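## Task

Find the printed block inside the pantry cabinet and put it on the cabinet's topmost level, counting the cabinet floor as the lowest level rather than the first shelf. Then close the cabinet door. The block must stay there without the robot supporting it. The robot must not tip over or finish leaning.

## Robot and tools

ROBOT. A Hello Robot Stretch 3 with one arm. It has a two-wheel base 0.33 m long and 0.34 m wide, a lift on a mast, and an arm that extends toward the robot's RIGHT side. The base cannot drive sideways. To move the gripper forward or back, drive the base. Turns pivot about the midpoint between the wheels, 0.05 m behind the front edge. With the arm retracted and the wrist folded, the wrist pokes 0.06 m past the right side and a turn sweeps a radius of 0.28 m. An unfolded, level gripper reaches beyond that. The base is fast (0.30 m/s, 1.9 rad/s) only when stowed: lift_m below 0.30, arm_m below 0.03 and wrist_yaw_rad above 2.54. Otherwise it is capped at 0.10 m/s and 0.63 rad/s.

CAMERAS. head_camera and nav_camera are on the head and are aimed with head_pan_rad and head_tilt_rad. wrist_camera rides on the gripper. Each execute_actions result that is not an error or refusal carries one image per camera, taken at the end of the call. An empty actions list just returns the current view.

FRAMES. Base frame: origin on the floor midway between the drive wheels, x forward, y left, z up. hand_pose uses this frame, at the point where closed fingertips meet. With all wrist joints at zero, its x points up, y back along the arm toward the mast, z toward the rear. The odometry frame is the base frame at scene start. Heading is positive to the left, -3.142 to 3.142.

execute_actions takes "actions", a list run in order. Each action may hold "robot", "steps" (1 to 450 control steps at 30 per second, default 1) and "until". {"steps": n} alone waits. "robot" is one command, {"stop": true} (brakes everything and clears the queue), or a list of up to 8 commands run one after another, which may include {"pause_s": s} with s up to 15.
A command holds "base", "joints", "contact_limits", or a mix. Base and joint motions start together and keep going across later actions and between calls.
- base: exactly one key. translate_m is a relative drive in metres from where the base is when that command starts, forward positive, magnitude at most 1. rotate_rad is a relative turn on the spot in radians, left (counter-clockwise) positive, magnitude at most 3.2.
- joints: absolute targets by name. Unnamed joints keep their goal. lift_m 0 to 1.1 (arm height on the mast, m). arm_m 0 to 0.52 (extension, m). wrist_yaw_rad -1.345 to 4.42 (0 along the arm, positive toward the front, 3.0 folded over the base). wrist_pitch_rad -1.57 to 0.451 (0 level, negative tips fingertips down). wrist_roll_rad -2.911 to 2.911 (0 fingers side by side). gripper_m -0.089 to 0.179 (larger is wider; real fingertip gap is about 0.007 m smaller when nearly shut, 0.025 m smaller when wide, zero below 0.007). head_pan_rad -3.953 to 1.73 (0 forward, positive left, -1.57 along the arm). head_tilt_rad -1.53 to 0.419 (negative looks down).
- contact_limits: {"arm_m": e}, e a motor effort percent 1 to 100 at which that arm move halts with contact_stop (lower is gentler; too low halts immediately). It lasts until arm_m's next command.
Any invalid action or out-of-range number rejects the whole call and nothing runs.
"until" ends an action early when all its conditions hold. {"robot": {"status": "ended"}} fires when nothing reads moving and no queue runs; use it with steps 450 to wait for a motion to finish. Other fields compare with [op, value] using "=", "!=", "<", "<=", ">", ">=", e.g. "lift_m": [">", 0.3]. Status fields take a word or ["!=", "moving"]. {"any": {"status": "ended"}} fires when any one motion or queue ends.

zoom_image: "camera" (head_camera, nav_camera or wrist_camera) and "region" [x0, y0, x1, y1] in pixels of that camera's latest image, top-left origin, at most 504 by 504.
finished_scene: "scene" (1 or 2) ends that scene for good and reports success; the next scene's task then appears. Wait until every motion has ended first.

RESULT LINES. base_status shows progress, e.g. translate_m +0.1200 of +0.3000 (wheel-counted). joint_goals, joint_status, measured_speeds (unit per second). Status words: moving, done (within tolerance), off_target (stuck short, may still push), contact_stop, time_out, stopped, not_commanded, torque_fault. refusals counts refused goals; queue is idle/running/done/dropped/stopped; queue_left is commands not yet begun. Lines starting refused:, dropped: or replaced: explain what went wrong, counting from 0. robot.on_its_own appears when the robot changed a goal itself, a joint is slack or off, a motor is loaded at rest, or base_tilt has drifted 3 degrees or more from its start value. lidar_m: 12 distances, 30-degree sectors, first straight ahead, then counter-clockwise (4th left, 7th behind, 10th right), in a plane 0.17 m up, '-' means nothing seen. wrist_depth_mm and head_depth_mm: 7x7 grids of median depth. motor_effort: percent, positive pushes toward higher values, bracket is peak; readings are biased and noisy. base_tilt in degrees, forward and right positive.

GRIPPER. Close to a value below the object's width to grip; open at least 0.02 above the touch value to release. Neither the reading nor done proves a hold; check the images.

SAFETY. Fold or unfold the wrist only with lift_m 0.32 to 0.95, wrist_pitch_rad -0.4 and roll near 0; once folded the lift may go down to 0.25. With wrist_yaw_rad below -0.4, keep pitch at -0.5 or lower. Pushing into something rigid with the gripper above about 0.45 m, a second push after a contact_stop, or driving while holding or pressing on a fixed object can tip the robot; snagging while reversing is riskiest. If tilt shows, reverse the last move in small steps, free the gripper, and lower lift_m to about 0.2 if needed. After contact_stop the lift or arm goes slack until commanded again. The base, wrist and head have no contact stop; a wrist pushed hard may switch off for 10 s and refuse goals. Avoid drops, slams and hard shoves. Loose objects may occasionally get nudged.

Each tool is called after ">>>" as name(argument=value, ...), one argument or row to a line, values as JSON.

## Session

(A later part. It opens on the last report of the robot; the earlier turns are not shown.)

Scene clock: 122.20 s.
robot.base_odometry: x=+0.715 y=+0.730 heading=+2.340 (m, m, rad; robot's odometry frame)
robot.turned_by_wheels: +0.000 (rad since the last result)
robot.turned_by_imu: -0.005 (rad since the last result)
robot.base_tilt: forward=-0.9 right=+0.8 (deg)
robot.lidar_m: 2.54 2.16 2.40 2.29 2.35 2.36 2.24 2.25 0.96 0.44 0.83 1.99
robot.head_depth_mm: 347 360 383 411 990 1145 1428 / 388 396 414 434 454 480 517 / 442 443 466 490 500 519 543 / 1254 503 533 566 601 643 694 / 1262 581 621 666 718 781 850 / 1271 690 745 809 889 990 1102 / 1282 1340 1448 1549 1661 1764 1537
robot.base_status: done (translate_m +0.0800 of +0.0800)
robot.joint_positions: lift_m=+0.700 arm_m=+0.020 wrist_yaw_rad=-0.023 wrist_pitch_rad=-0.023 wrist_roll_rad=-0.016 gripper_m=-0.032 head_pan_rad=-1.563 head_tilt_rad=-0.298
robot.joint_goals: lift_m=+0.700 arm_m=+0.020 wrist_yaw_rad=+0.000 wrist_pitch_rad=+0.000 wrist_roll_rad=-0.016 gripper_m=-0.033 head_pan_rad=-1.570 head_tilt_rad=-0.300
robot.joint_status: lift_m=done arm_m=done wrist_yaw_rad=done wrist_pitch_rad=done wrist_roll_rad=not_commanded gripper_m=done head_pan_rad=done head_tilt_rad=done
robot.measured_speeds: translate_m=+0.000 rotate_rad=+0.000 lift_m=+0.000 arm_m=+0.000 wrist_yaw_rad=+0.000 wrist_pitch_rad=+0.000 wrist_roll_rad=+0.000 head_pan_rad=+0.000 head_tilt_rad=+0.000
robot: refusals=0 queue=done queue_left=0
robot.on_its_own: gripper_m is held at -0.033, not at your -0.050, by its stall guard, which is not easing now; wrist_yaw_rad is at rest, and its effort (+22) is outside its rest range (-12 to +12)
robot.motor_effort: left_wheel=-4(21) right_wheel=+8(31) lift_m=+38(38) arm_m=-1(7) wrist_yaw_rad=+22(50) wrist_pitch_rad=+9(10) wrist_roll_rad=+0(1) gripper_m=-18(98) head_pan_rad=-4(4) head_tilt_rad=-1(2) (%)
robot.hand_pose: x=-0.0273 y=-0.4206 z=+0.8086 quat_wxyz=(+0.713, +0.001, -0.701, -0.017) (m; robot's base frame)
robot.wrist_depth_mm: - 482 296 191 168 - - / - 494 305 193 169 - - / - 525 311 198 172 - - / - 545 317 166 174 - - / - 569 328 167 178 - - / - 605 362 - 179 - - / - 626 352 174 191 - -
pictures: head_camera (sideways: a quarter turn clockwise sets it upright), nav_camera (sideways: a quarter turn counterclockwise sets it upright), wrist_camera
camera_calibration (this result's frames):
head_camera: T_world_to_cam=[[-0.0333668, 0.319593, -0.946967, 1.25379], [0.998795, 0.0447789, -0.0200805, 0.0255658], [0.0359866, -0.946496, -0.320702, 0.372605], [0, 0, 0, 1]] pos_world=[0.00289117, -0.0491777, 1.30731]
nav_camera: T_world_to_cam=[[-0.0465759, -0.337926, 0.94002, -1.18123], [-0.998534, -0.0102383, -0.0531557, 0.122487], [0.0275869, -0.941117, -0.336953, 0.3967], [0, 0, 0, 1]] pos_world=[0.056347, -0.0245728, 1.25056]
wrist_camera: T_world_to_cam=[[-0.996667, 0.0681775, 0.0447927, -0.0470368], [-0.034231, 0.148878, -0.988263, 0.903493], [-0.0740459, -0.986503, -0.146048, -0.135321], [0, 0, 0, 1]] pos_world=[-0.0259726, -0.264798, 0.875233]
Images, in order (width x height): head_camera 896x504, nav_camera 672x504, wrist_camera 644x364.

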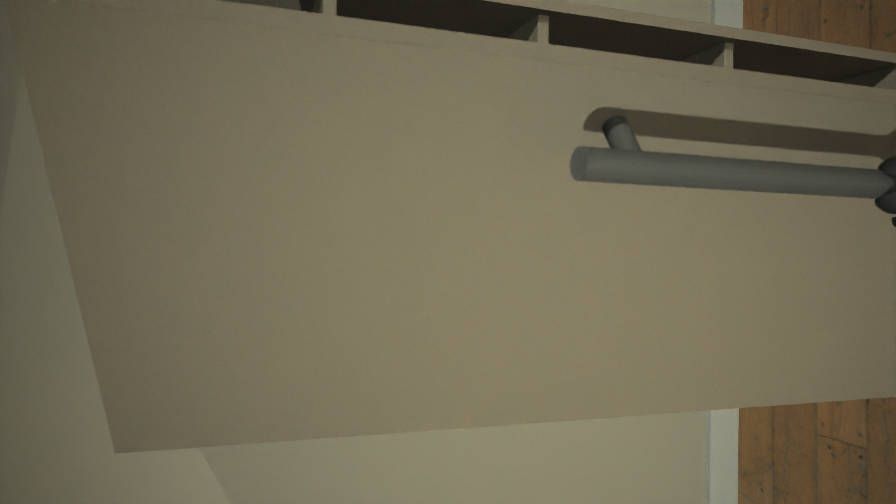

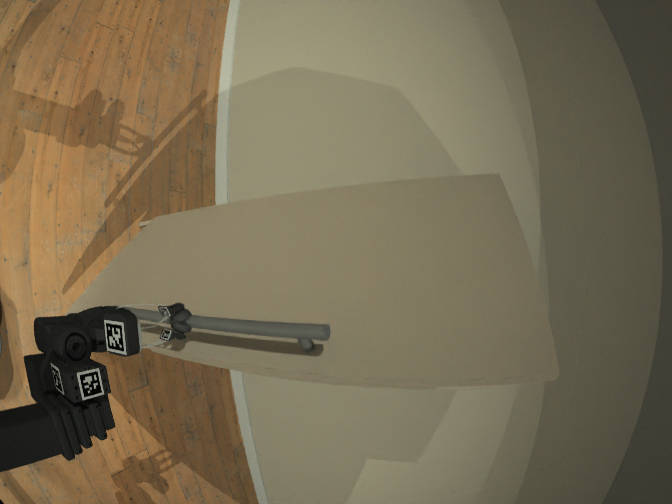

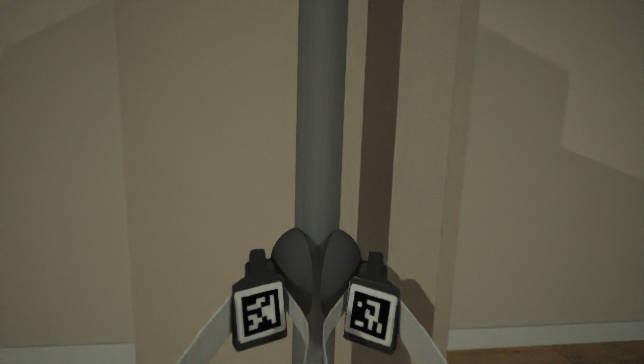

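Just slipped; act quickly to get inside the door.

>>> execute_actions(
  actions=[
    {"robot":[{"base":{"translate_m":-0.28}},{"joints":{"arm_m":0.35}},{"base":{"translate_m":0.5}}],"steps":450,"until":{"robot":{"status":"ended"}}},
  ],
)

Scene clock: 139.60 s.
robot.base_odometry: x=+0.562 y=+0.888 heading=+2.340 (m, m, rad; robot's odometry frame)
robot.turned_by_wheels: +0.000 (rad since the last result)
robot.turned_by_imu: -0.031 (rad since the last result)
robot.base_tilt: forward=-0.9 right=+0.8 (deg)
robot.lidar_m: 2.32 1.96 2.46 2.32 2.36 2.61 2.45 2.28 0.94 0.29 1.49 1.90
robot.head_depth_mm: 1273 1328 1373 1369 1409 1246 1392 / 1269 1324 1372 1365 1409 1242 - / 1262 1322 1366 1356 1412 - - / 1242 1091 1037 1253 1339 1143 1284 / - - - - 1621 298 324 / 1253 1331 1409 1507 1616 348 373 / 1250 1320 1403 1493 1604 1739 1533
robot.base_status: done (translate_m +0.5000 of +0.5000)
robot.joint_positions: lift_m=+0.700 arm_m=+0.350 wrist_yaw_rad=+0.001 wrist_pitch_rad=-0.021 wrist_roll_rad=-0.016 gripper_m=-0.032 head_pan_rad=-1.563 head_tilt_rad=-0.298
robot.joint_goals: lift_m=+0.700 arm_m=+0.350 wrist_yaw_rad=+0.000 wrist_pitch_rad=+0.000 wrist_roll_rad=-0.016 gripper_m=-0.033 head_pan_rad=-1.570 head_tilt_rad=-0.300
robot.joint_status: lift_m=done arm_m=done wrist_yaw_rad=done wrist_pitch_rad=done wrist_roll_rad=not_commanded gripper_m=done head_pan_rad=done head_tilt_rad=done
robot.measured_speeds: translate_m=+0.000 rotate_rad=+0.000 lift_m=+0.000 arm_m=+0.000 wrist_yaw_rad=+0.000 wrist_pitch_rad=+0.000 wrist_roll_rad=+0.000 head_pan_rad=+0.000 head_tilt_rad=+0.000
robot: refusals=0 queue=done queue_left=0
robot.on_its_own: gripper_m is held at -0.033, not at your -0.050, by its stall guard, which is not easing now
robot.motor_effort: left_wheel=+0(19) right_wheel=+0(34) lift_m=+38(39) arm_m=+3(2) wrist_yaw_rad=+0(30) wrist_pitch_rad=+8(9) wrist_roll_rad=+0(0) gripper_m=-12(18) head_pan_rad=-3(4) head_tilt_rad=-1(2) (%)
robot.hand_pose: x=-0.0212 y=-0.7504 z=+0.8091 quat_wxyz=(+0.713, +0.008, -0.701, -0.007) (m; robot's base frame)
robot.wrist_depth_mm: 122 177 439 804 839 779 547 / 123 177 443 835 841 766 546 / 123 178 303 825 415 650 523 / 124 179 455 860 906 719 512 / 124 181 466 901 923 758 538 / 124 181 362 - 778 720 536 / 125 182 363 546 587 590 537
pictures: head_camera (sideways: a quarter turn clockwise sets it upright), nav_camera (sideways: a quarter turn counterclockwise sets it upright), wrist_camera
camera_calibration (this result's frames):
head_camera: T_world_to_cam=[[-0.033367, 0.319606, -0.946963, 1.25378], [0.998795, 0.0447795, -0.02008, 0.0255652], [0.0359869, -0.946492, -0.320715, 0.372621], [0, 0, 0, 1]] pos_world=[0.00289119, -0.0491778, 1.30731]
nav_camera: T_world_to_cam=[[-0.0465757, -0.337938, 0.940015, -1.18122], [-0.998534, -0.010238, -0.0531557, 0.122487], [0.0275872, -0.941113, -0.336966, 0.396715], [0, 0, 0, 1]] pos_world=[0.056347, -0.0245721, 1.25056]
wrist_camera: T_world_to_cam=[[-0.998006, 0.0445806, 0.0446896, -0.0361755], [-0.0377551, 0.145805, -0.988593, 0.951258], [-0.0505881, -0.988308, -0.143831, -0.462814], [0, 0, 0, 1]] pos_world=[-0.0236013, -0.594488, 0.875456]
Images, in order (width x height): head_camera 896x504, nav_camera 672x504, wrist_camera 644x364.

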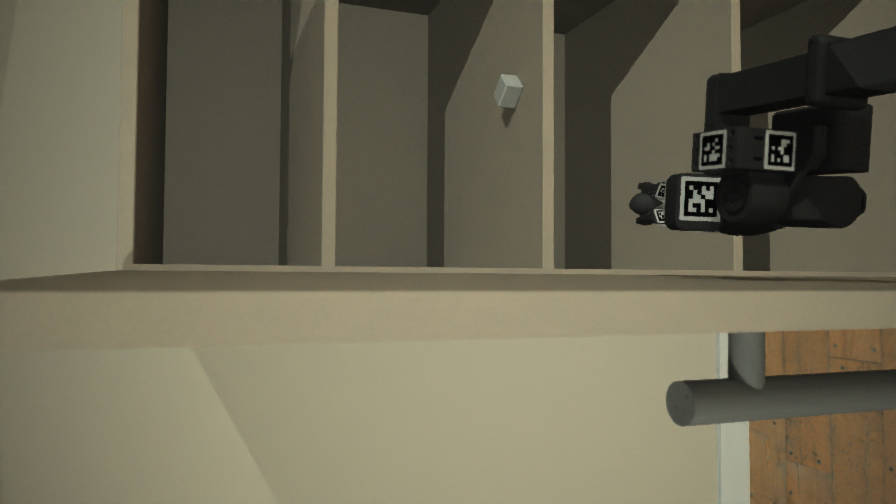

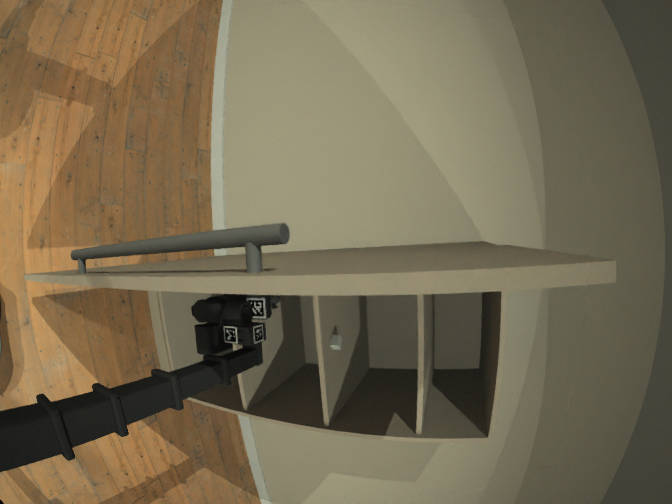

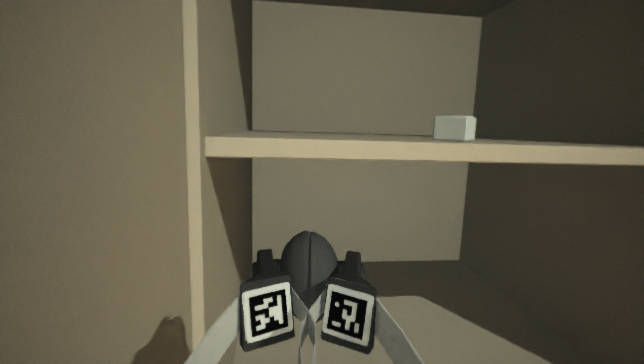

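>>> execute_actions(
  actions=[
    {"robot":[{"joints":{"arm_m":0,"gripper_m":0.1,"lift_m":0.78},"base":{"translate_m":-0.3}},{"base":{"rotate_rad":-0.7}},{"base":{"translate_m":0.27}},{"base":{"rotate_rad":0.73}},{"base":{"translate_m":-0.11}},{"joints":{"arm_m":0.3}}],"steps":450,"until":{"robot":{"status":"ended"}}},
    {"steps":450,"until":{"robot":{"status":"ended"}}},
  ],
)

Scene clock: 168.93 s.
robot.base_odometry: x=+0.831 y=+0.865 heading=+2.370 (m, m, rad; robot's odometry frame)
robot.turned_by_wheels: +0.030 (rad since the last result)
robot.turned_by_imu: +0.028 (rad since the last result)
robot.base_tilt: forward=-0.9 right=+0.8 (deg)
robot.lidar_m: 2.54 2.21 2.60 2.48 2.53 2.37 2.24 1.96 0.77 0.73 0.34 0.26
robot.head_depth_mm: 1106 1035 973 1084 931 1006 - / 1102 1164 1069 1282 931 - 1269 / 1103 1164 1054 1287 879 - 1267 / 1103 1167 1045 1277 922 1143 1233 / 1102 1170 1029 1286 919 1146 1222 / 1103 986 854 1017 875 1039 960 / 1104 652 677 690 702 712 722
robot.base_status: done (translate_m -0.1100 of -0.1100)
robot.joint_positions: lift_m=+0.780 arm_m=+0.300 wrist_yaw_rad=+0.001 wrist_pitch_rad=-0.021 wrist_roll_rad=-0.016 gripper_m=+0.100 head_pan_rad=-1.563 head_tilt_rad=-0.298
robot.joint_goals: lift_m=+0.780 arm_m=+0.300 wrist_yaw_rad=+0.000 wrist_pitch_rad=+0.000 wrist_roll_rad=-0.016 gripper_m=+0.100 head_pan_rad=-1.570 head_tilt_rad=-0.300
robot.joint_status: lift_m=done arm_m=done wrist_yaw_rad=done wrist_pitch_rad=done wrist_roll_rad=not_commanded gripper_m=done head_pan_rad=done head_tilt_rad=done
robot.measured_speeds: translate_m=+0.000 rotate_rad=+0.000 lift_m=+0.000 arm_m=+0.000 wrist_yaw_rad=+0.000 wrist_pitch_rad=+0.000 wrist_roll_rad=+0.000 head_pan_rad=+0.000 head_tilt_rad=+0.000
robot: refusals=0 queue=done queue_left=0
robot.motor_effort: left_wheel=-1(7) right_wheel=+2(7) lift_m=+40(41) arm_m=+4(3) wrist_yaw_rad=-1(1) wrist_pitch_rad=+8(8) wrist_roll_rad=+0(0) gripper_m=+0(79) head_pan_rad=-4(4) head_tilt_rad=-1(2) (%)
robot.hand_pose: x=-0.0212 y=-0.7003 z=+0.8891 quat_wxyz=(+0.713, +0.008, -0.701, -0.007) (m; robot's base frame)
robot.wrist_depth_mm: 381 594 688 691 668 473 333 / 381 598 708 718 720 481 332 / 382 603 718 744 755 469 331 / 380 514 563 591 629 464 330 / 280 285 294 277 310 317 303 / 201 205 212 217 220 227 236 / 379 637 713 707 697 416 327
pictures: head_camera (sideways: a quarter turn clockwise sets it upright), nav_camera (sideways: a quarter turn counterclockwise sets it upright), wrist_camera
camera_calibration (this result's frames):
head_camera: T_world_to_cam=[[-0.033367, 0.319606, -0.946963, 1.25378], [0.998795, 0.0447794, -0.02008, 0.0255652], [0.0359868, -0.946492, -0.320715, 0.372621], [0, 0, 0, 1]] pos_world=[0.00289118, -0.0491778, 1.30731]
nav_camera: T_world_to_cam=[[-0.0465757, -0.337938, 0.940015, -1.18122], [-0.998534, -0.0102379, -0.0531557, 0.122487], [0.0275871, -0.941113, -0.336966, 0.396715], [0, 0, 0, 1]] pos_world=[0.056347, -0.0245721, 1.25056]
wrist_camera: T_world_to_cam=[[-0.997997, 0.0447859, 0.0446869, -0.0418879], [-0.0377256, 0.14575, -0.988602, 1.02294], [-0.0507885, -0.988307, -0.143768, -0.401835], [0, 0, 0, 1]] pos_world=[-0.0236216, -0.544354, 0.955382]
Images, in order (width x height): head_camera 896x504, nav_camera 672x504, wrist_camera 644x364.

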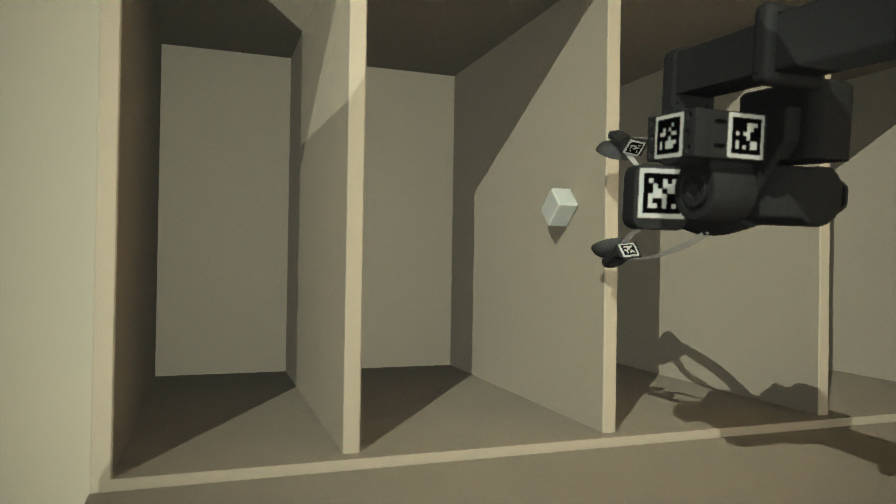

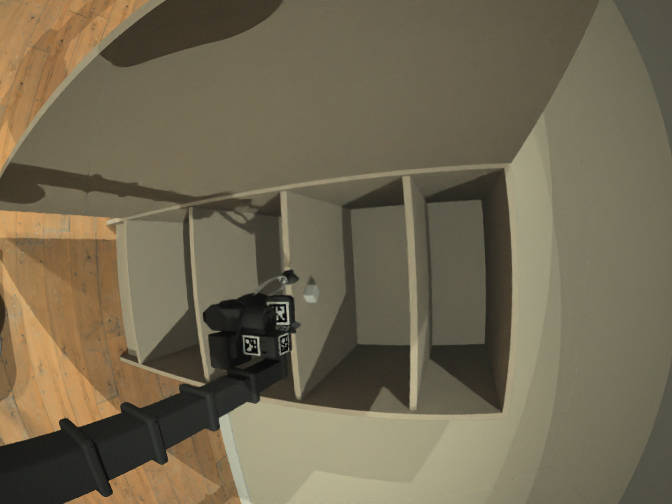

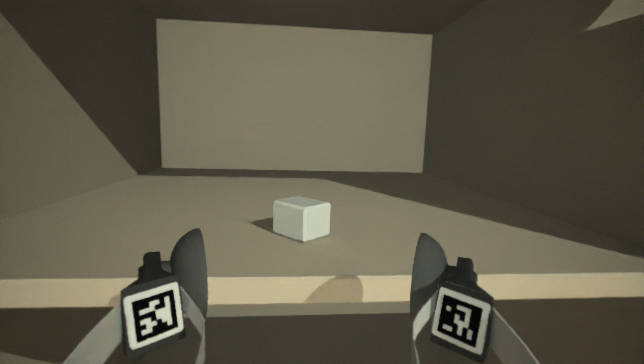

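>>> execute_actions(
  actions=[
    {"robot":[{"joints":{"lift_m":0.788}},{"joints":{"arm_m":0.44}},{"joints":{"gripper_m":0.0}},{"joints":{"lift_m":0.82}},{"joints":{"arm_m":0.15}},{"joints":{"lift_m":1.1}}],"steps":450,"until":{"robot":{"status":"ended"}}},
    {"steps":200,"until":{"robot":{"status":"ended"}}},
  ],
)

Scene clock: 186.43 s.
robot.base_odometry: x=+0.831 y=+0.865 heading=+2.370 (m, m, rad; robot's odometry frame)
robot.turned_by_wheels: +0.000 (rad since the last result)
robot.turned_by_imu: -0.001 (rad since the last result)
robot.base_tilt: forward=-0.9 right=+0.9 (deg)
robot.lidar_m: 2.54 2.22 2.59 2.48 2.53 2.36 2.24 1.97 0.77 0.73 0.34 0.26
robot.head_depth_mm: 1103 - - - 936 1067 993 / 1106 1154 - - 886 1151 1238 / 1098 1157 - - 880 1146 1240 / 1102 1162 1042 1288 920 1143 1226 / 1101 1165 1023 1278 919 1140 1225 / 1103 980 855 1020 870 1041 962 / 1097 652 677 690 700 709 721
robot.base_status: done (translate_m -0.1100 of -0.1100)
robot.joint_positions: lift_m=+1.100 arm_m=+0.150 wrist_yaw_rad=+0.001 wrist_pitch_rad=-0.018 wrist_roll_rad=-0.016 gripper_m=+0.001 head_pan_rad=-1.563 head_tilt_rad=-0.298
robot.joint_goals: lift_m=+1.100 arm_m=+0.150 wrist_yaw_rad=+0.000 wrist_pitch_rad=+0.000 wrist_roll_rad=-0.016 gripper_m=+0.000 head_pan_rad=-1.570 head_tilt_rad=-0.300
robot.joint_status: lift_m=done arm_m=done wrist_yaw_rad=done wrist_pitch_rad=done wrist_roll_rad=not_commanded gripper_m=done head_pan_rad=done head_tilt_rad=done
robot.measured_speeds: translate_m=+0.000 rotate_rad=+0.000 lift_m=+0.000 arm_m=+0.000 wrist_yaw_rad=+0.000 wrist_pitch_rad=+0.000 wrist_roll_rad=+0.000 head_pan_rad=+0.000 head_tilt_rad=+0.000
robot: refusals=0 queue=done queue_left=0
robot.motor_effort: left_wheel=-1(1) right_wheel=+1(1) lift_m=+40(42) arm_m=-3(2) wrist_yaw_rad=+0(0) wrist_pitch_rad=+7(8) wrist_roll_rad=+0(0) gripper_m=-17(92) head_pan_rad=-3(4) head_tilt_rad=-1(2) (%)
robot.hand_pose: x=-0.0212 y=-0.5511 z=+1.2099 quat_wxyz=(+0.713, +0.007, -0.701, -0.006) (m; robot's base frame)
robot.wrist_depth_mm: 355 387 375 365 354 346 376 / 383 564 788 734 684 491 392 / 367 581 880 901 849 489 392 / 369 532 670 697 714 487 - / 343 364 373 393 398 405 - / 375 591 - 156 682 480 - / 374 543 622 138 644 480 -
pictures: head_camera (sideways: a quarter turn clockwise sets it upright), nav_camera (sideways: a quarter turn counterclockwise sets it upright), wrist_camera
camera_calibration (this result's frames):
head_camera: T_world_to_cam=[[-0.033367, 0.319605, -0.946963, 1.25378], [0.998795, 0.0447794, -0.02008, 0.0255652], [0.0359868, -0.946492, -0.320715, 0.372621], [0, 0, 0, 1]] pos_world=[0.00289118, -0.0491778, 1.30731]
nav_camera: T_world_to_cam=[[-0.0465757, -0.337938, 0.940015, -1.18122], [-0.998534, -0.0102379, -0.0531557, 0.122487], [0.0275871, -0.941113, -0.336966, 0.396715], [0, 0, 0, 1]] pos_world=[0.056347, -0.0245721, 1.25056]
wrist_camera: T_world_to_cam=[[-0.997997, 0.0449276, 0.0445407, -0.0626512], [-0.0377233, 0.142581, -0.989064, 1.31718], [-0.050787, -0.988763, -0.140601, -0.212339], [0, 0, 0, 1]] pos_world=[-0.0236215, -0.394943, 1.27571]
Images, in order (width x height): head_camera 896x504, nav_camera 672x504, wrist_camera 644x364.

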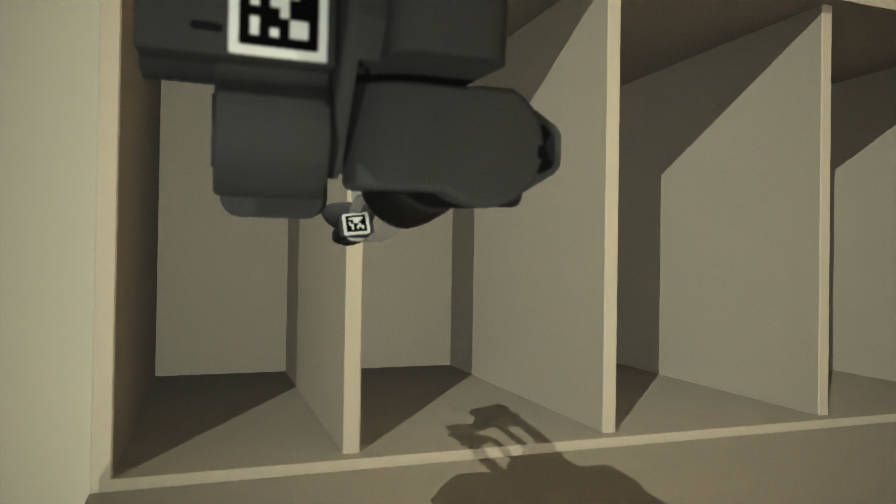

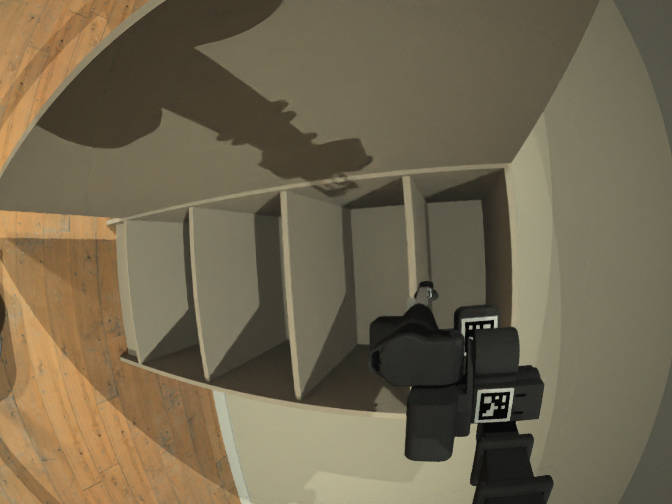

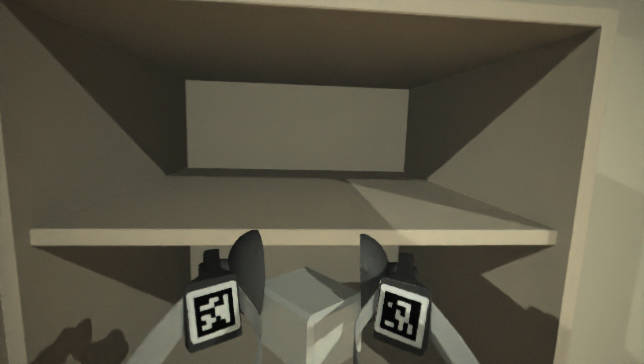

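>>> execute_actions(
  actions=[
    {"robot":[{"joints":{"wrist_pitch_rad":0.12}},{"joints":{"arm_m":0.44}},{"joints":{"wrist_pitch_rad":0.03}},{"joints":{"gripper_m":0.1}},{"joints":{"wrist_pitch_rad":0.1}},{"joints":{"arm_m":0.0}}],"steps":450,"until":{"robot":{"status":"ended"}}},
    {"steps":200,"until":{"robot":{"status":"ended"}}},
  ],
)

Scene clock: 205.50 s.
robot.base_odometry: x=+0.831 y=+0.865 heading=+2.370 (m, m, rad; robot's odometry frame)
robot.turned_by_wheels: +0.000 (rad since the last result)
robot.turned_by_imu: -0.001 (rad since the last result)
robot.base_tilt: forward=-0.8 right=+0.8 (deg)
robot.lidar_m: 2.54 2.21 2.59 2.48 2.54 2.36 2.23 1.97 0.77 0.73 0.34 0.26
robot.head_depth_mm: 1104 1014 - - - - - / 1105 1105 - - - - - / 1101 1155 - - - - - / 1097 1167 1047 1302 921 1143 1230 / 1097 1160 1030 1279 923 1141 1226 / 1099 980 856 1017 870 1043 954 / 1101 652 677 690 701 712 721
robot.base_status: done (translate_m -0.1100 of -0.1100)
robot.joint_positions: lift_m=+1.100 arm_m=+0.000 wrist_yaw_rad=+0.001 wrist_pitch_rad=+0.078 wrist_roll_rad=-0.016 gripper_m=+0.100 head_pan_rad=-1.563 head_tilt_rad=-0.298
robot.joint_goals: lift_m=+1.100 arm_m=+0.000 wrist_yaw_rad=+0.000 wrist_pitch_rad=+0.100 wrist_roll_rad=-0.016 gripper_m=+0.100 head_pan_rad=-1.570 head_tilt_rad=-0.300
robot.joint_status: lift_m=done arm_m=done wrist_yaw_rad=done wrist_pitch_rad=done wrist_roll_rad=not_commanded gripper_m=done head_pan_rad=done head_tilt_rad=done
robot.measured_speeds: translate_m=+0.000 rotate_rad=+0.000 lift_m=+0.000 arm_m=+0.000 wrist_yaw_rad=+0.000 wrist_pitch_rad=+0.000 wrist_roll_rad=+0.000 head_pan_rad=+0.000 head_tilt_rad=+0.000
robot: refusals=0 queue=done queue_left=0
robot.motor_effort: left_wheel=+0(1) right_wheel=+2(2) lift_m=+40(39) arm_m=-3(6) wrist_yaw_rad=+0(1) wrist_pitch_rad=+8(12) wrist_roll_rad=+0(1) gripper_m=+0(79) head_pan_rad=-4(3) head_tilt_rad=-1(2) (%)
robot.hand_pose: x=-0.0212 y=-0.4027 z=+1.2345 quat_wxyz=(+0.713, -0.027, -0.701, +0.027) (m; robot's base frame)
robot.wrist_depth_mm: - 992 - - - - - / 377 563 551 - - - - / 373 553 983 - 742 611 - / 366 558 - - 868 618 - / 371 513 634 604 685 608 - / 374 491 - - - - - / 366 640 843 835 814 - -
pictures: head_camera (sideways: a quarter turn clockwise sets it upright), nav_camera (sideways: a quarter turn counterclockwise sets it upright), wrist_camera
camera_calibration (this result's frames):
head_camera: T_world_to_cam=[[-0.033367, 0.319606, -0.946963, 1.25378], [0.998795, 0.0447794, -0.02008, 0.0255652], [0.0359868, -0.946492, -0.320715, 0.372621], [0, 0, 0, 1]] pos_world=[0.00289118, -0.0491778, 1.30731]
nav_camera: T_world_to_cam=[[-0.0465757, -0.337938, 0.940015, -1.18122], [-0.998534, -0.0102379, -0.0531557, 0.122487], [0.0275871, -0.941113, -0.336966, 0.396715], [0, 0, 0, 1]] pos_world=[0.056347, -0.0245721, 1.25056]
wrist_camera: T_world_to_cam=[[-0.998, 0.0489727, 0.0399671, -0.063138], [-0.03765, 0.0473578, -0.998168, 1.29323], [-0.0507757, -0.997677, -0.0454193, -0.183209], [0, 0, 0, 1]] pos_world=[-0.0236242, -0.240935, 1.28506]
Images, in order (width x height): head_camera 896x504, nav_camera 672x504, wrist_camera 644x364.

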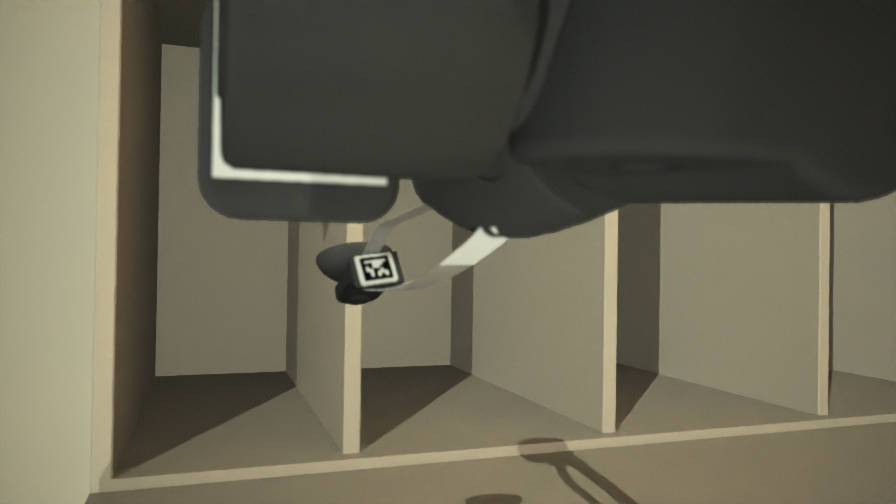

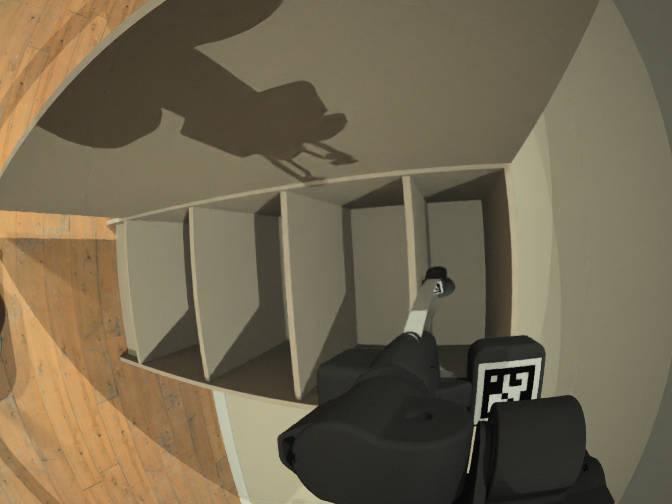

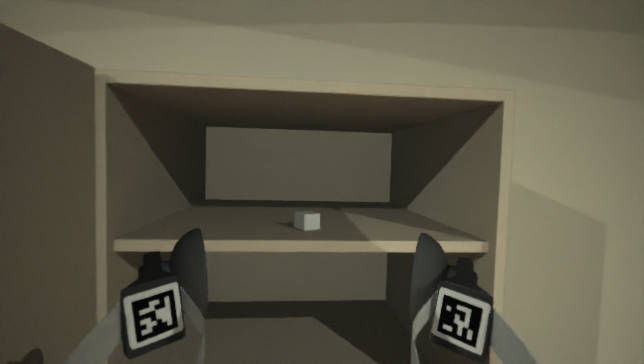

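>>> execute_actions(
  actions=[
    {"robot":[{"joints":{"wrist_pitch_rad":-0.4,"gripper_m":0.0,"lift_m":0.6},"base":{"translate_m":-0.2}},{"joints":{"wrist_yaw_rad":3.0}},{"base":{"rotate_rad":0.6}},{"base":{"translate_m":0.6}},{"base":{"rotate_rad":-0.6}},{"base":{"translate_m":0.3}},{"joints":{"wrist_yaw_rad":0,"head_pan_rad":-2.2}},{"joints":{"wrist_pitch_rad":0,"arm_m":0.3,"lift_m":0.36}}],"steps":450,"until":{"robot":{"status":"ended"}}},
    {"steps":450,"until":{"robot":{"status":"ended"}}},
    {"steps":450,"until":{"robot":{"status":"ended"}}},
  ],
)

Scene clock: 241.70 s.
robot.base_odometry: x=+0.168 y=+1.037 heading=+2.370 (m, m, rad; robot's odometry frame)
robot.turned_by_wheels: +0.000 (rad since the last result)
robot.turned_by_imu: +0.000 (rad since the last result)
robot.base_tilt: forward=-0.9 right=+0.8 (deg)
robot.lidar_m: 1.92 1.54 2.24 2.15 2.22 2.93 2.85 2.42 0.57 1.26 1.64 2.03
robot.head_depth_mm: 2207 2348 2569 2791 2644 1950 1553 / 2021 2154 2345 2531 2578 1971 1549 / 1814 508 542 1463 1556 1823 1498 / 1698 554 586 610 619 667 718 / 1593 648 689 743 798 866 948 / 1523 776 843 914 1008 1117 1255 / 1437 988 1089 1220 1367 1566 1532
robot.base_status: done (translate_m +0.3000 of +0.3000)
robot.joint_positions: lift_m=+0.360 arm_m=+0.300 wrist_yaw_rad=+0.001 wrist_pitch_rad=-0.022 wrist_roll_rad=-0.016 gripper_m=+0.000 head_pan_rad=-2.193 head_tilt_rad=-0.298
robot.joint_goals: lift_m=+0.360 arm_m=+0.300 wrist_yaw_rad=+0.000 wrist_pitch_rad=+0.000 wrist_roll_rad=-0.016 gripper_m=+0.000 head_pan_rad=-2.200 head_tilt_rad=-0.300
robot.joint_status: lift_m=done arm_m=done wrist_yaw_rad=done wrist_pitch_rad=done wrist_roll_rad=not_commanded gripper_m=done head_pan_rad=done head_tilt_rad=done
robot.measured_speeds: translate_m=+0.000 rotate_rad=+0.000 lift_m=+0.000 arm_m=+0.000 wrist_yaw_rad=+0.000 wrist_pitch_rad=+0.000 wrist_roll_rad=+0.000 head_pan_rad=+0.000 head_tilt_rad=+0.000
robot: refusals=0 queue=done queue_left=0
robot.motor_effort: left_wheel=+2(8) right_wheel=-2(7) lift_m=+30(42) arm_m=+3(1) wrist_yaw_rad=-1(0) wrist_pitch_rad=+9(12) wrist_roll_rad=+0(0) gripper_m=-2(81) head_pan_rad=-4(40) head_tilt_rad=-1(1) (%)
robot.hand_pose: x=-0.0212 y=-0.7003 z=+0.4692 quat_wxyz=(+0.713, +0.008, -0.701, -0.008) (m; robot's base frame)
robot.wrist_depth_mm: 949 984 981 - 995 557 373 / 965 - - - 972 549 372 / 984 - - - 986 562 370 / - - - - 951 544 368 / - - - - 991 556 368 / - - - - 937 534 369 / 882 863 829 870 795 523 366
pictures: head_camera (sideways: a quarter turn clockwise sets it upright), nav_camera (sideways: a quarter turn counterclockwise sets it upright), wrist_camera
camera_calibration (this result's frames):
head_camera: T_world_to_cam=[[0.161233, 0.277966, -0.946963, 1.2526], [0.833633, -0.551953, -0.02008, 0.0265727], [-0.528261, -0.786182, -0.320715, 0.376063], [0, 0, 0, 1]] pos_world=[-0.0254521, -0.0378578, 1.30731]
nav_camera: T_world_to_cam=[[-0.236641, -0.245708, 0.940015, -1.18006], [-0.813082, 0.579717, -0.0531557, 0.121356], [-0.531882, -0.776889, -0.336966, 0.400128], [0, 0, 0, 1]] pos_world=[0.0322422, -0.0494483, 1.25056]
wrist_camera: T_world_to_cam=[[-0.998006, 0.0445402, 0.0447243, -0.023265], [-0.0377564, 0.146565, -0.98848, 0.608414], [-0.0505821, -0.988198, -0.144591, -0.461697], [0, 0, 0, 1]] pos_world=[-0.0236007, -0.544384, 0.535688]
Images, in order (width x height): head_camera 896x504, nav_camera 672x504, wrist_camera 644x364.

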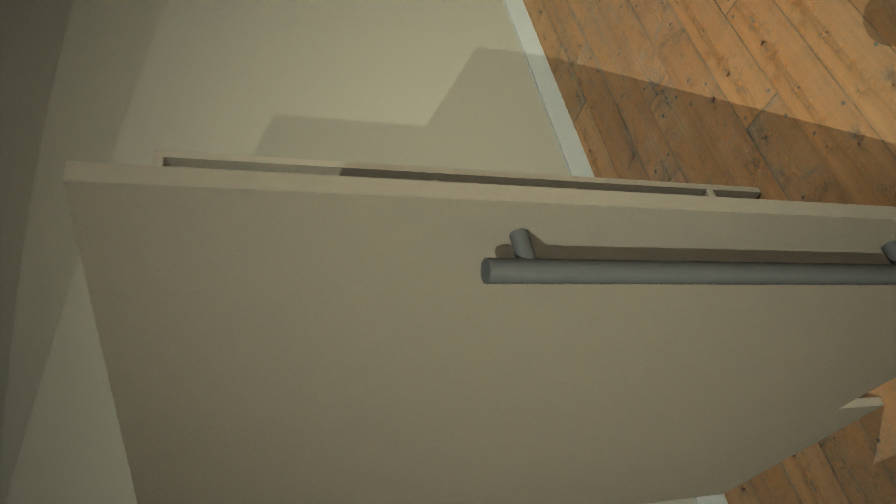

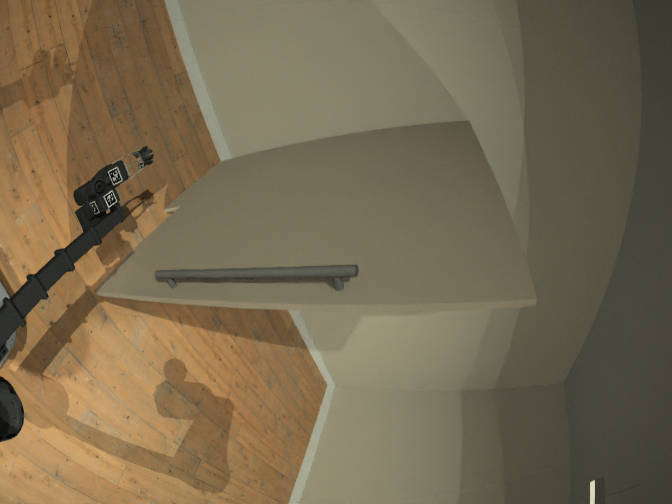

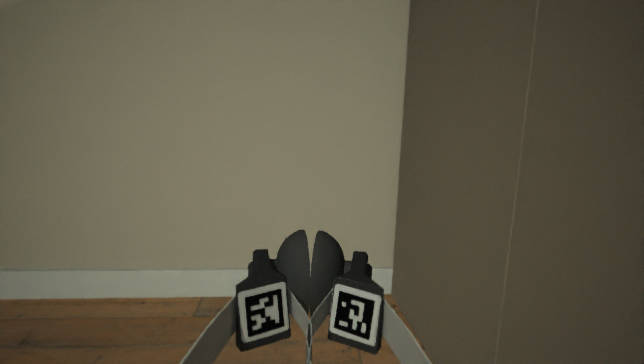

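>>> execute_actions(
  actions=[
    {"robot":[{"base":{"translate_m":-0.55},"joints":{"head_pan_rad":-1.57}},{"joints":{"arm_m":0.0}}],"steps":450,"until":{"robot":{"status":"ended"}}},
    {"steps":120},
  ],
)

Scene clock: 258.63 s.
robot.base_odometry: x=+0.562 y=+0.653 heading=+2.370 (m, m, rad; robot's odometry frame)
robot.turned_by_wheels: +0.000 (rad since the last result)
robot.turned_by_imu: -0.002 (rad since the last result)
robot.base_tilt: forward=-0.9 right=+0.8 (deg)
robot.lidar_m: 2.07 2.07 2.24 2.14 2.20 2.43 2.30 2.36 0.67 0.69 1.67 2.20
robot.head_depth_mm: 1408 593 621 642 674 735 1436 / 1407 642 676 708 745 787 817 / 1420 701 740 780 829 879 939 / 1420 769 816 869 926 992 1069 / 1415 855 911 977 1045 1134 1237 / 1419 1485 1574 1682 1831 1901 1532 / 1403 1510 1591 1702 1821 1904 1534
robot.base_status: done (translate_m -0.5500 of -0.5500)
robot.joint_positions: lift_m=+0.360 arm_m=+0.000 wrist_yaw_rad=+0.001 wrist_pitch_rad=-0.022 wrist_roll_rad=-0.016 gripper_m=+0.000 head_pan_rad=-1.577 head_tilt_rad=-0.298
robot.joint_goals: lift_m=+0.360 arm_m=+0.000 wrist_yaw_rad=+0.000 wrist_pitch_rad=+0.000 wrist_roll_rad=-0.016 gripper_m=+0.000 head_pan_rad=-1.570 head_tilt_rad=-0.300
robot.joint_status: lift_m=done arm_m=done wrist_yaw_rad=done wrist_pitch_rad=done wrist_roll_rad=not_commanded gripper_m=done head_pan_rad=done head_tilt_rad=done
robot.measured_speeds: translate_m=+0.000 rotate_rad=+0.000 lift_m=+0.000 arm_m=+0.000 wrist_yaw_rad=+0.000 wrist_pitch_rad=+0.000 wrist_roll_rad=+0.000 head_pan_rad=+0.000 head_tilt_rad=+0.000
robot: refusals=0 queue=done queue_left=0
robot.motor_effort: left_wheel=+1(10) right_wheel=-1(36) lift_m=+30(31) arm_m=-3(4) wrist_yaw_rad=-1(20) wrist_pitch_rad=+9(9) wrist_roll_rad=+0(0) gripper_m=-2(4) head_pan_rad=+4(42) head_tilt_rad=-2(1) (%)
robot.hand_pose: x=-0.0212 y=-0.4010 z=+0.4693 quat_wxyz=(+0.713, +0.008, -0.701, -0.008) (m; robot's base frame)
robot.wrist_depth_mm: - - 667 519 428 - - / - - 682 532 434 - - / - - 706 539 440 - - / - - 713 546 452 - - / - - 737 548 454 - - / - - 867 - 464 - - / 885 909 841 599 447 956 936
pictures: head_camera (sideways: a quarter turn clockwise sets it upright), nav_camera (sideways: a quarter turn counterclockwise sets it upright), wrist_camera
camera_calibration (this result's frames):
head_camera: T_world_to_cam=[[-0.0290262, 0.320029, -0.946963, 1.25376], [0.999311, 0.0312194, -0.02008, 0.025562], [0.0231374, -0.946893, -0.320715, 0.3727], [0, 0, 0, 1]] pos_world=[0.00222402, -0.0491297, 1.30731]
nav_camera: T_world_to_cam=[[-0.051158, -0.337275, 0.940015, -1.18119], [-0.998581, 0.00331544, -0.0531557, 0.122487], [0.0148115, -0.9414, -0.336966, 0.396793], [0, 0, 0, 1]] pos_world=[0.0560089, -0.0252518, 1.25056]
wrist_camera: T_world_to_cam=[[-0.99801, 0.0447288, 0.0444501, -0.0364367], [-0.0374714, 0.146294, -0.988531, 0.564523], [-0.0507186, -0.988229, -0.144327, -0.166083], [0, 0, 0, 1]] pos_world=[-0.0236343, -0.245084, 0.535698]
Images, in order (width x height): head_camera 896x504, nav_camera 672x504, wrist_camera 644x364.

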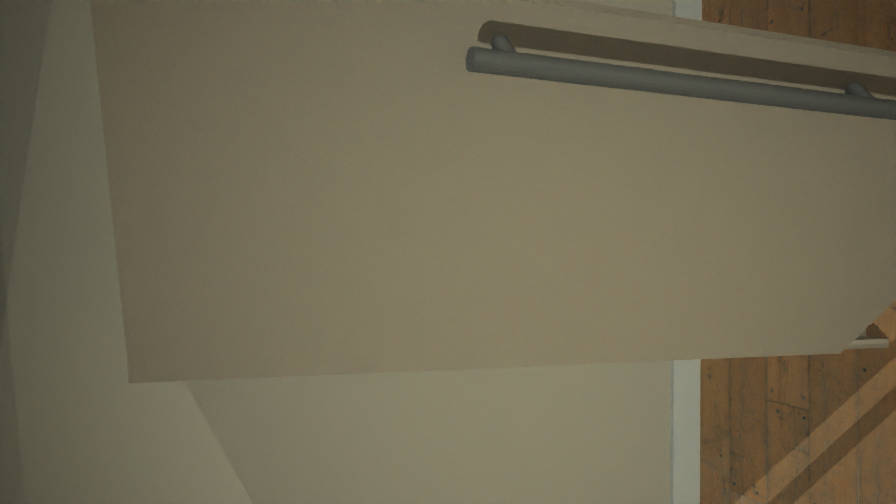

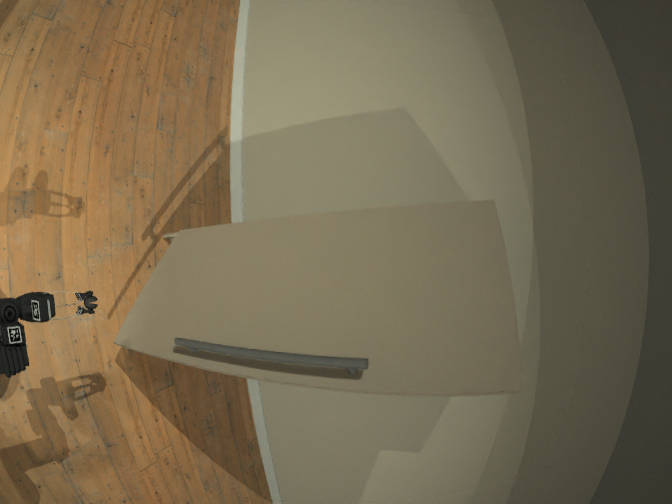

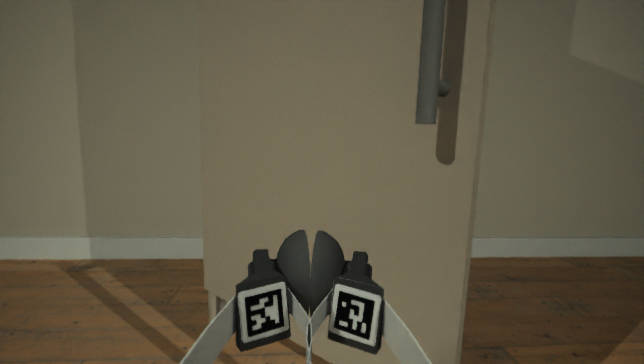

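Still ~45° open; push it with the arm.

>>> execute_actions(
  actions=[
    {"robot":[{"base":{"translate_m":-0.1}},{"joints":{"arm_m":0.52}},{"joints":{"arm_m":0.0}}],"steps":450,"until":{"robot":{"status":"ended"}}},
    {"steps":120},
  ],
)

Scene clock: 278.10 s.
robot.base_odometry: x=+0.634 y=+0.584 heading=+2.370 (m, m, rad; robot's odometry frame)
robot.turned_by_wheels: +0.000 (rad since the last result)
robot.turned_by_imu: -0.002 (rad since the last result)
robot.base_tilt: forward=-0.9 right=+0.8 (deg)
robot.lidar_m: 2.16 2.17 2.24 2.13 2.18 2.33 2.21 2.26 1.73 1.05 1.07 2.21
robot.head_depth_mm: 1420 963 1564 1708 1851 1936 1559 / 1432 948 1003 1062 1136 1232 1427 / 1430 943 1002 1071 1149 1237 1338 / 1412 940 1003 1068 1146 1237 1330 / 1426 939 997 1064 1139 1228 1325 / 1427 939 994 1066 1148 1241 1404 / 1414 1492 1585 1713 1828 1907 1526
robot.base_status: done (translate_m -0.1000 of -0.1000)
robot.joint_positions: lift_m=+0.360 arm_m=+0.000 wrist_yaw_rad=-0.001 wrist_pitch_rad=-0.022 wrist_roll_rad=-0.016 gripper_m=+0.000 head_pan_rad=-1.577 head_tilt_rad=-0.298
robot.joint_goals: lift_m=+0.360 arm_m=+0.000 wrist_yaw_rad=+0.000 wrist_pitch_rad=+0.000 wrist_roll_rad=-0.016 gripper_m=+0.000 head_pan_rad=-1.570 head_tilt_rad=-0.300
robot.joint_status: lift_m=done arm_m=done wrist_yaw_rad=done wrist_pitch_rad=done wrist_roll_rad=not_commanded gripper_m=done head_pan_rad=done head_tilt_rad=done
robot.measured_speeds: translate_m=+0.000 rotate_rad=+0.000 lift_m=+0.000 arm_m=+0.000 wrist_yaw_rad=+0.000 wrist_pitch_rad=+0.000 wrist_roll_rad=+0.000 head_pan_rad=+0.000 head_tilt_rad=+0.000
robot: refusals=0 queue=done queue_left=0
robot.motor_effort: left_wheel=+1(6) right_wheel=+0(14) lift_m=+31(30) arm_m=-4(11) wrist_yaw_rad=+2(17) wrist_pitch_rad=+9(10) wrist_roll_rad=+0(0) gripper_m=-2(4) head_pan_rad=+3(4) head_tilt_rad=-2(1) (%)
robot.hand_pose: x=-0.0217 y=-0.4010 z=+0.4692 quat_wxyz=(+0.713, +0.008, -0.701, -0.008) (m; robot's base frame)
robot.wrist_depth_mm: - - 758 769 799 - - / - - 767 780 803 - - / - - 775 815 834 - - / - - 798 823 - - - / - - 819 840 - - - / - - 846 - - - - / 856 871 857 878 929 917 949
pictures: head_camera (sideways: a quarter turn clockwise sets it upright), nav_camera (sideways: a quarter turn counterclockwise sets it upright), wrist_camera
camera_calibration (this result's frames):
head_camera: T_world_to_cam=[[-0.0290306, 0.320031, -0.946962, 1.25376], [0.99931, 0.0312334, -0.0200799, 0.0255619], [0.0231506, -0.946892, -0.320717, 0.372703], [0, 0, 0, 1]] pos_world=[0.00222471, -0.0491297, 1.30731]
nav_camera: T_world_to_cam=[[-0.0511533, -0.337278, 0.940014, -1.18119], [-0.998581, 0.00330168, -0.0531557, 0.122487], [0.0148246, -0.941399, -0.336968, 0.396797], [0, 0, 0, 1]] pos_world=[0.0560093, -0.0252509, 1.25056]
wrist_camera: T_world_to_cam=[[-0.997922, 0.0466175, 0.0444716, -0.0361711], [-0.0371913, 0.146822, -0.988463, 0.564572], [-0.0526091, -0.988064, -0.144784, -0.165872], [0, 0, 0, 1]] pos_world=[-0.0238251, -0.245098, 0.535652]
Images, in order (width x height): head_camera 896x504, nav_camera 672x504, wrist_camera 644x364.

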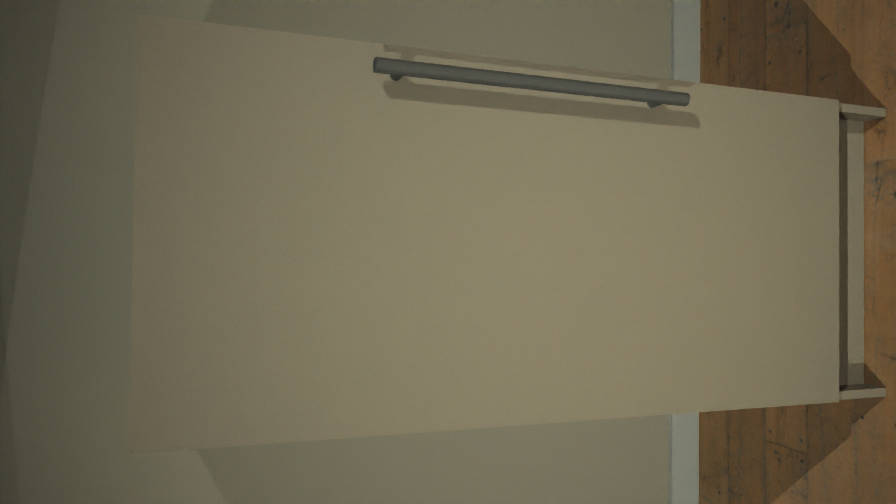

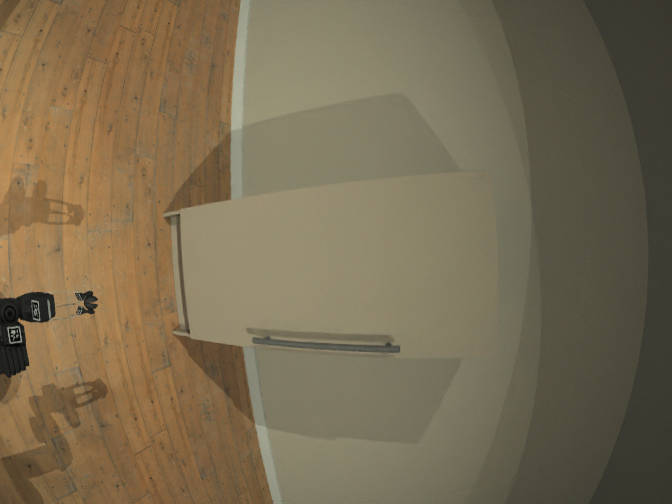

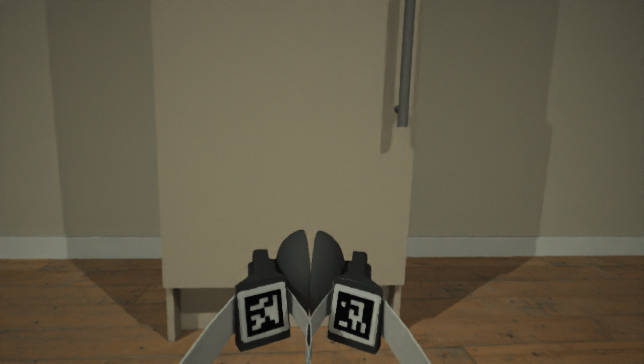

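>>> finished_scene(
  scene=2,
)

The scene is finished: the task was done.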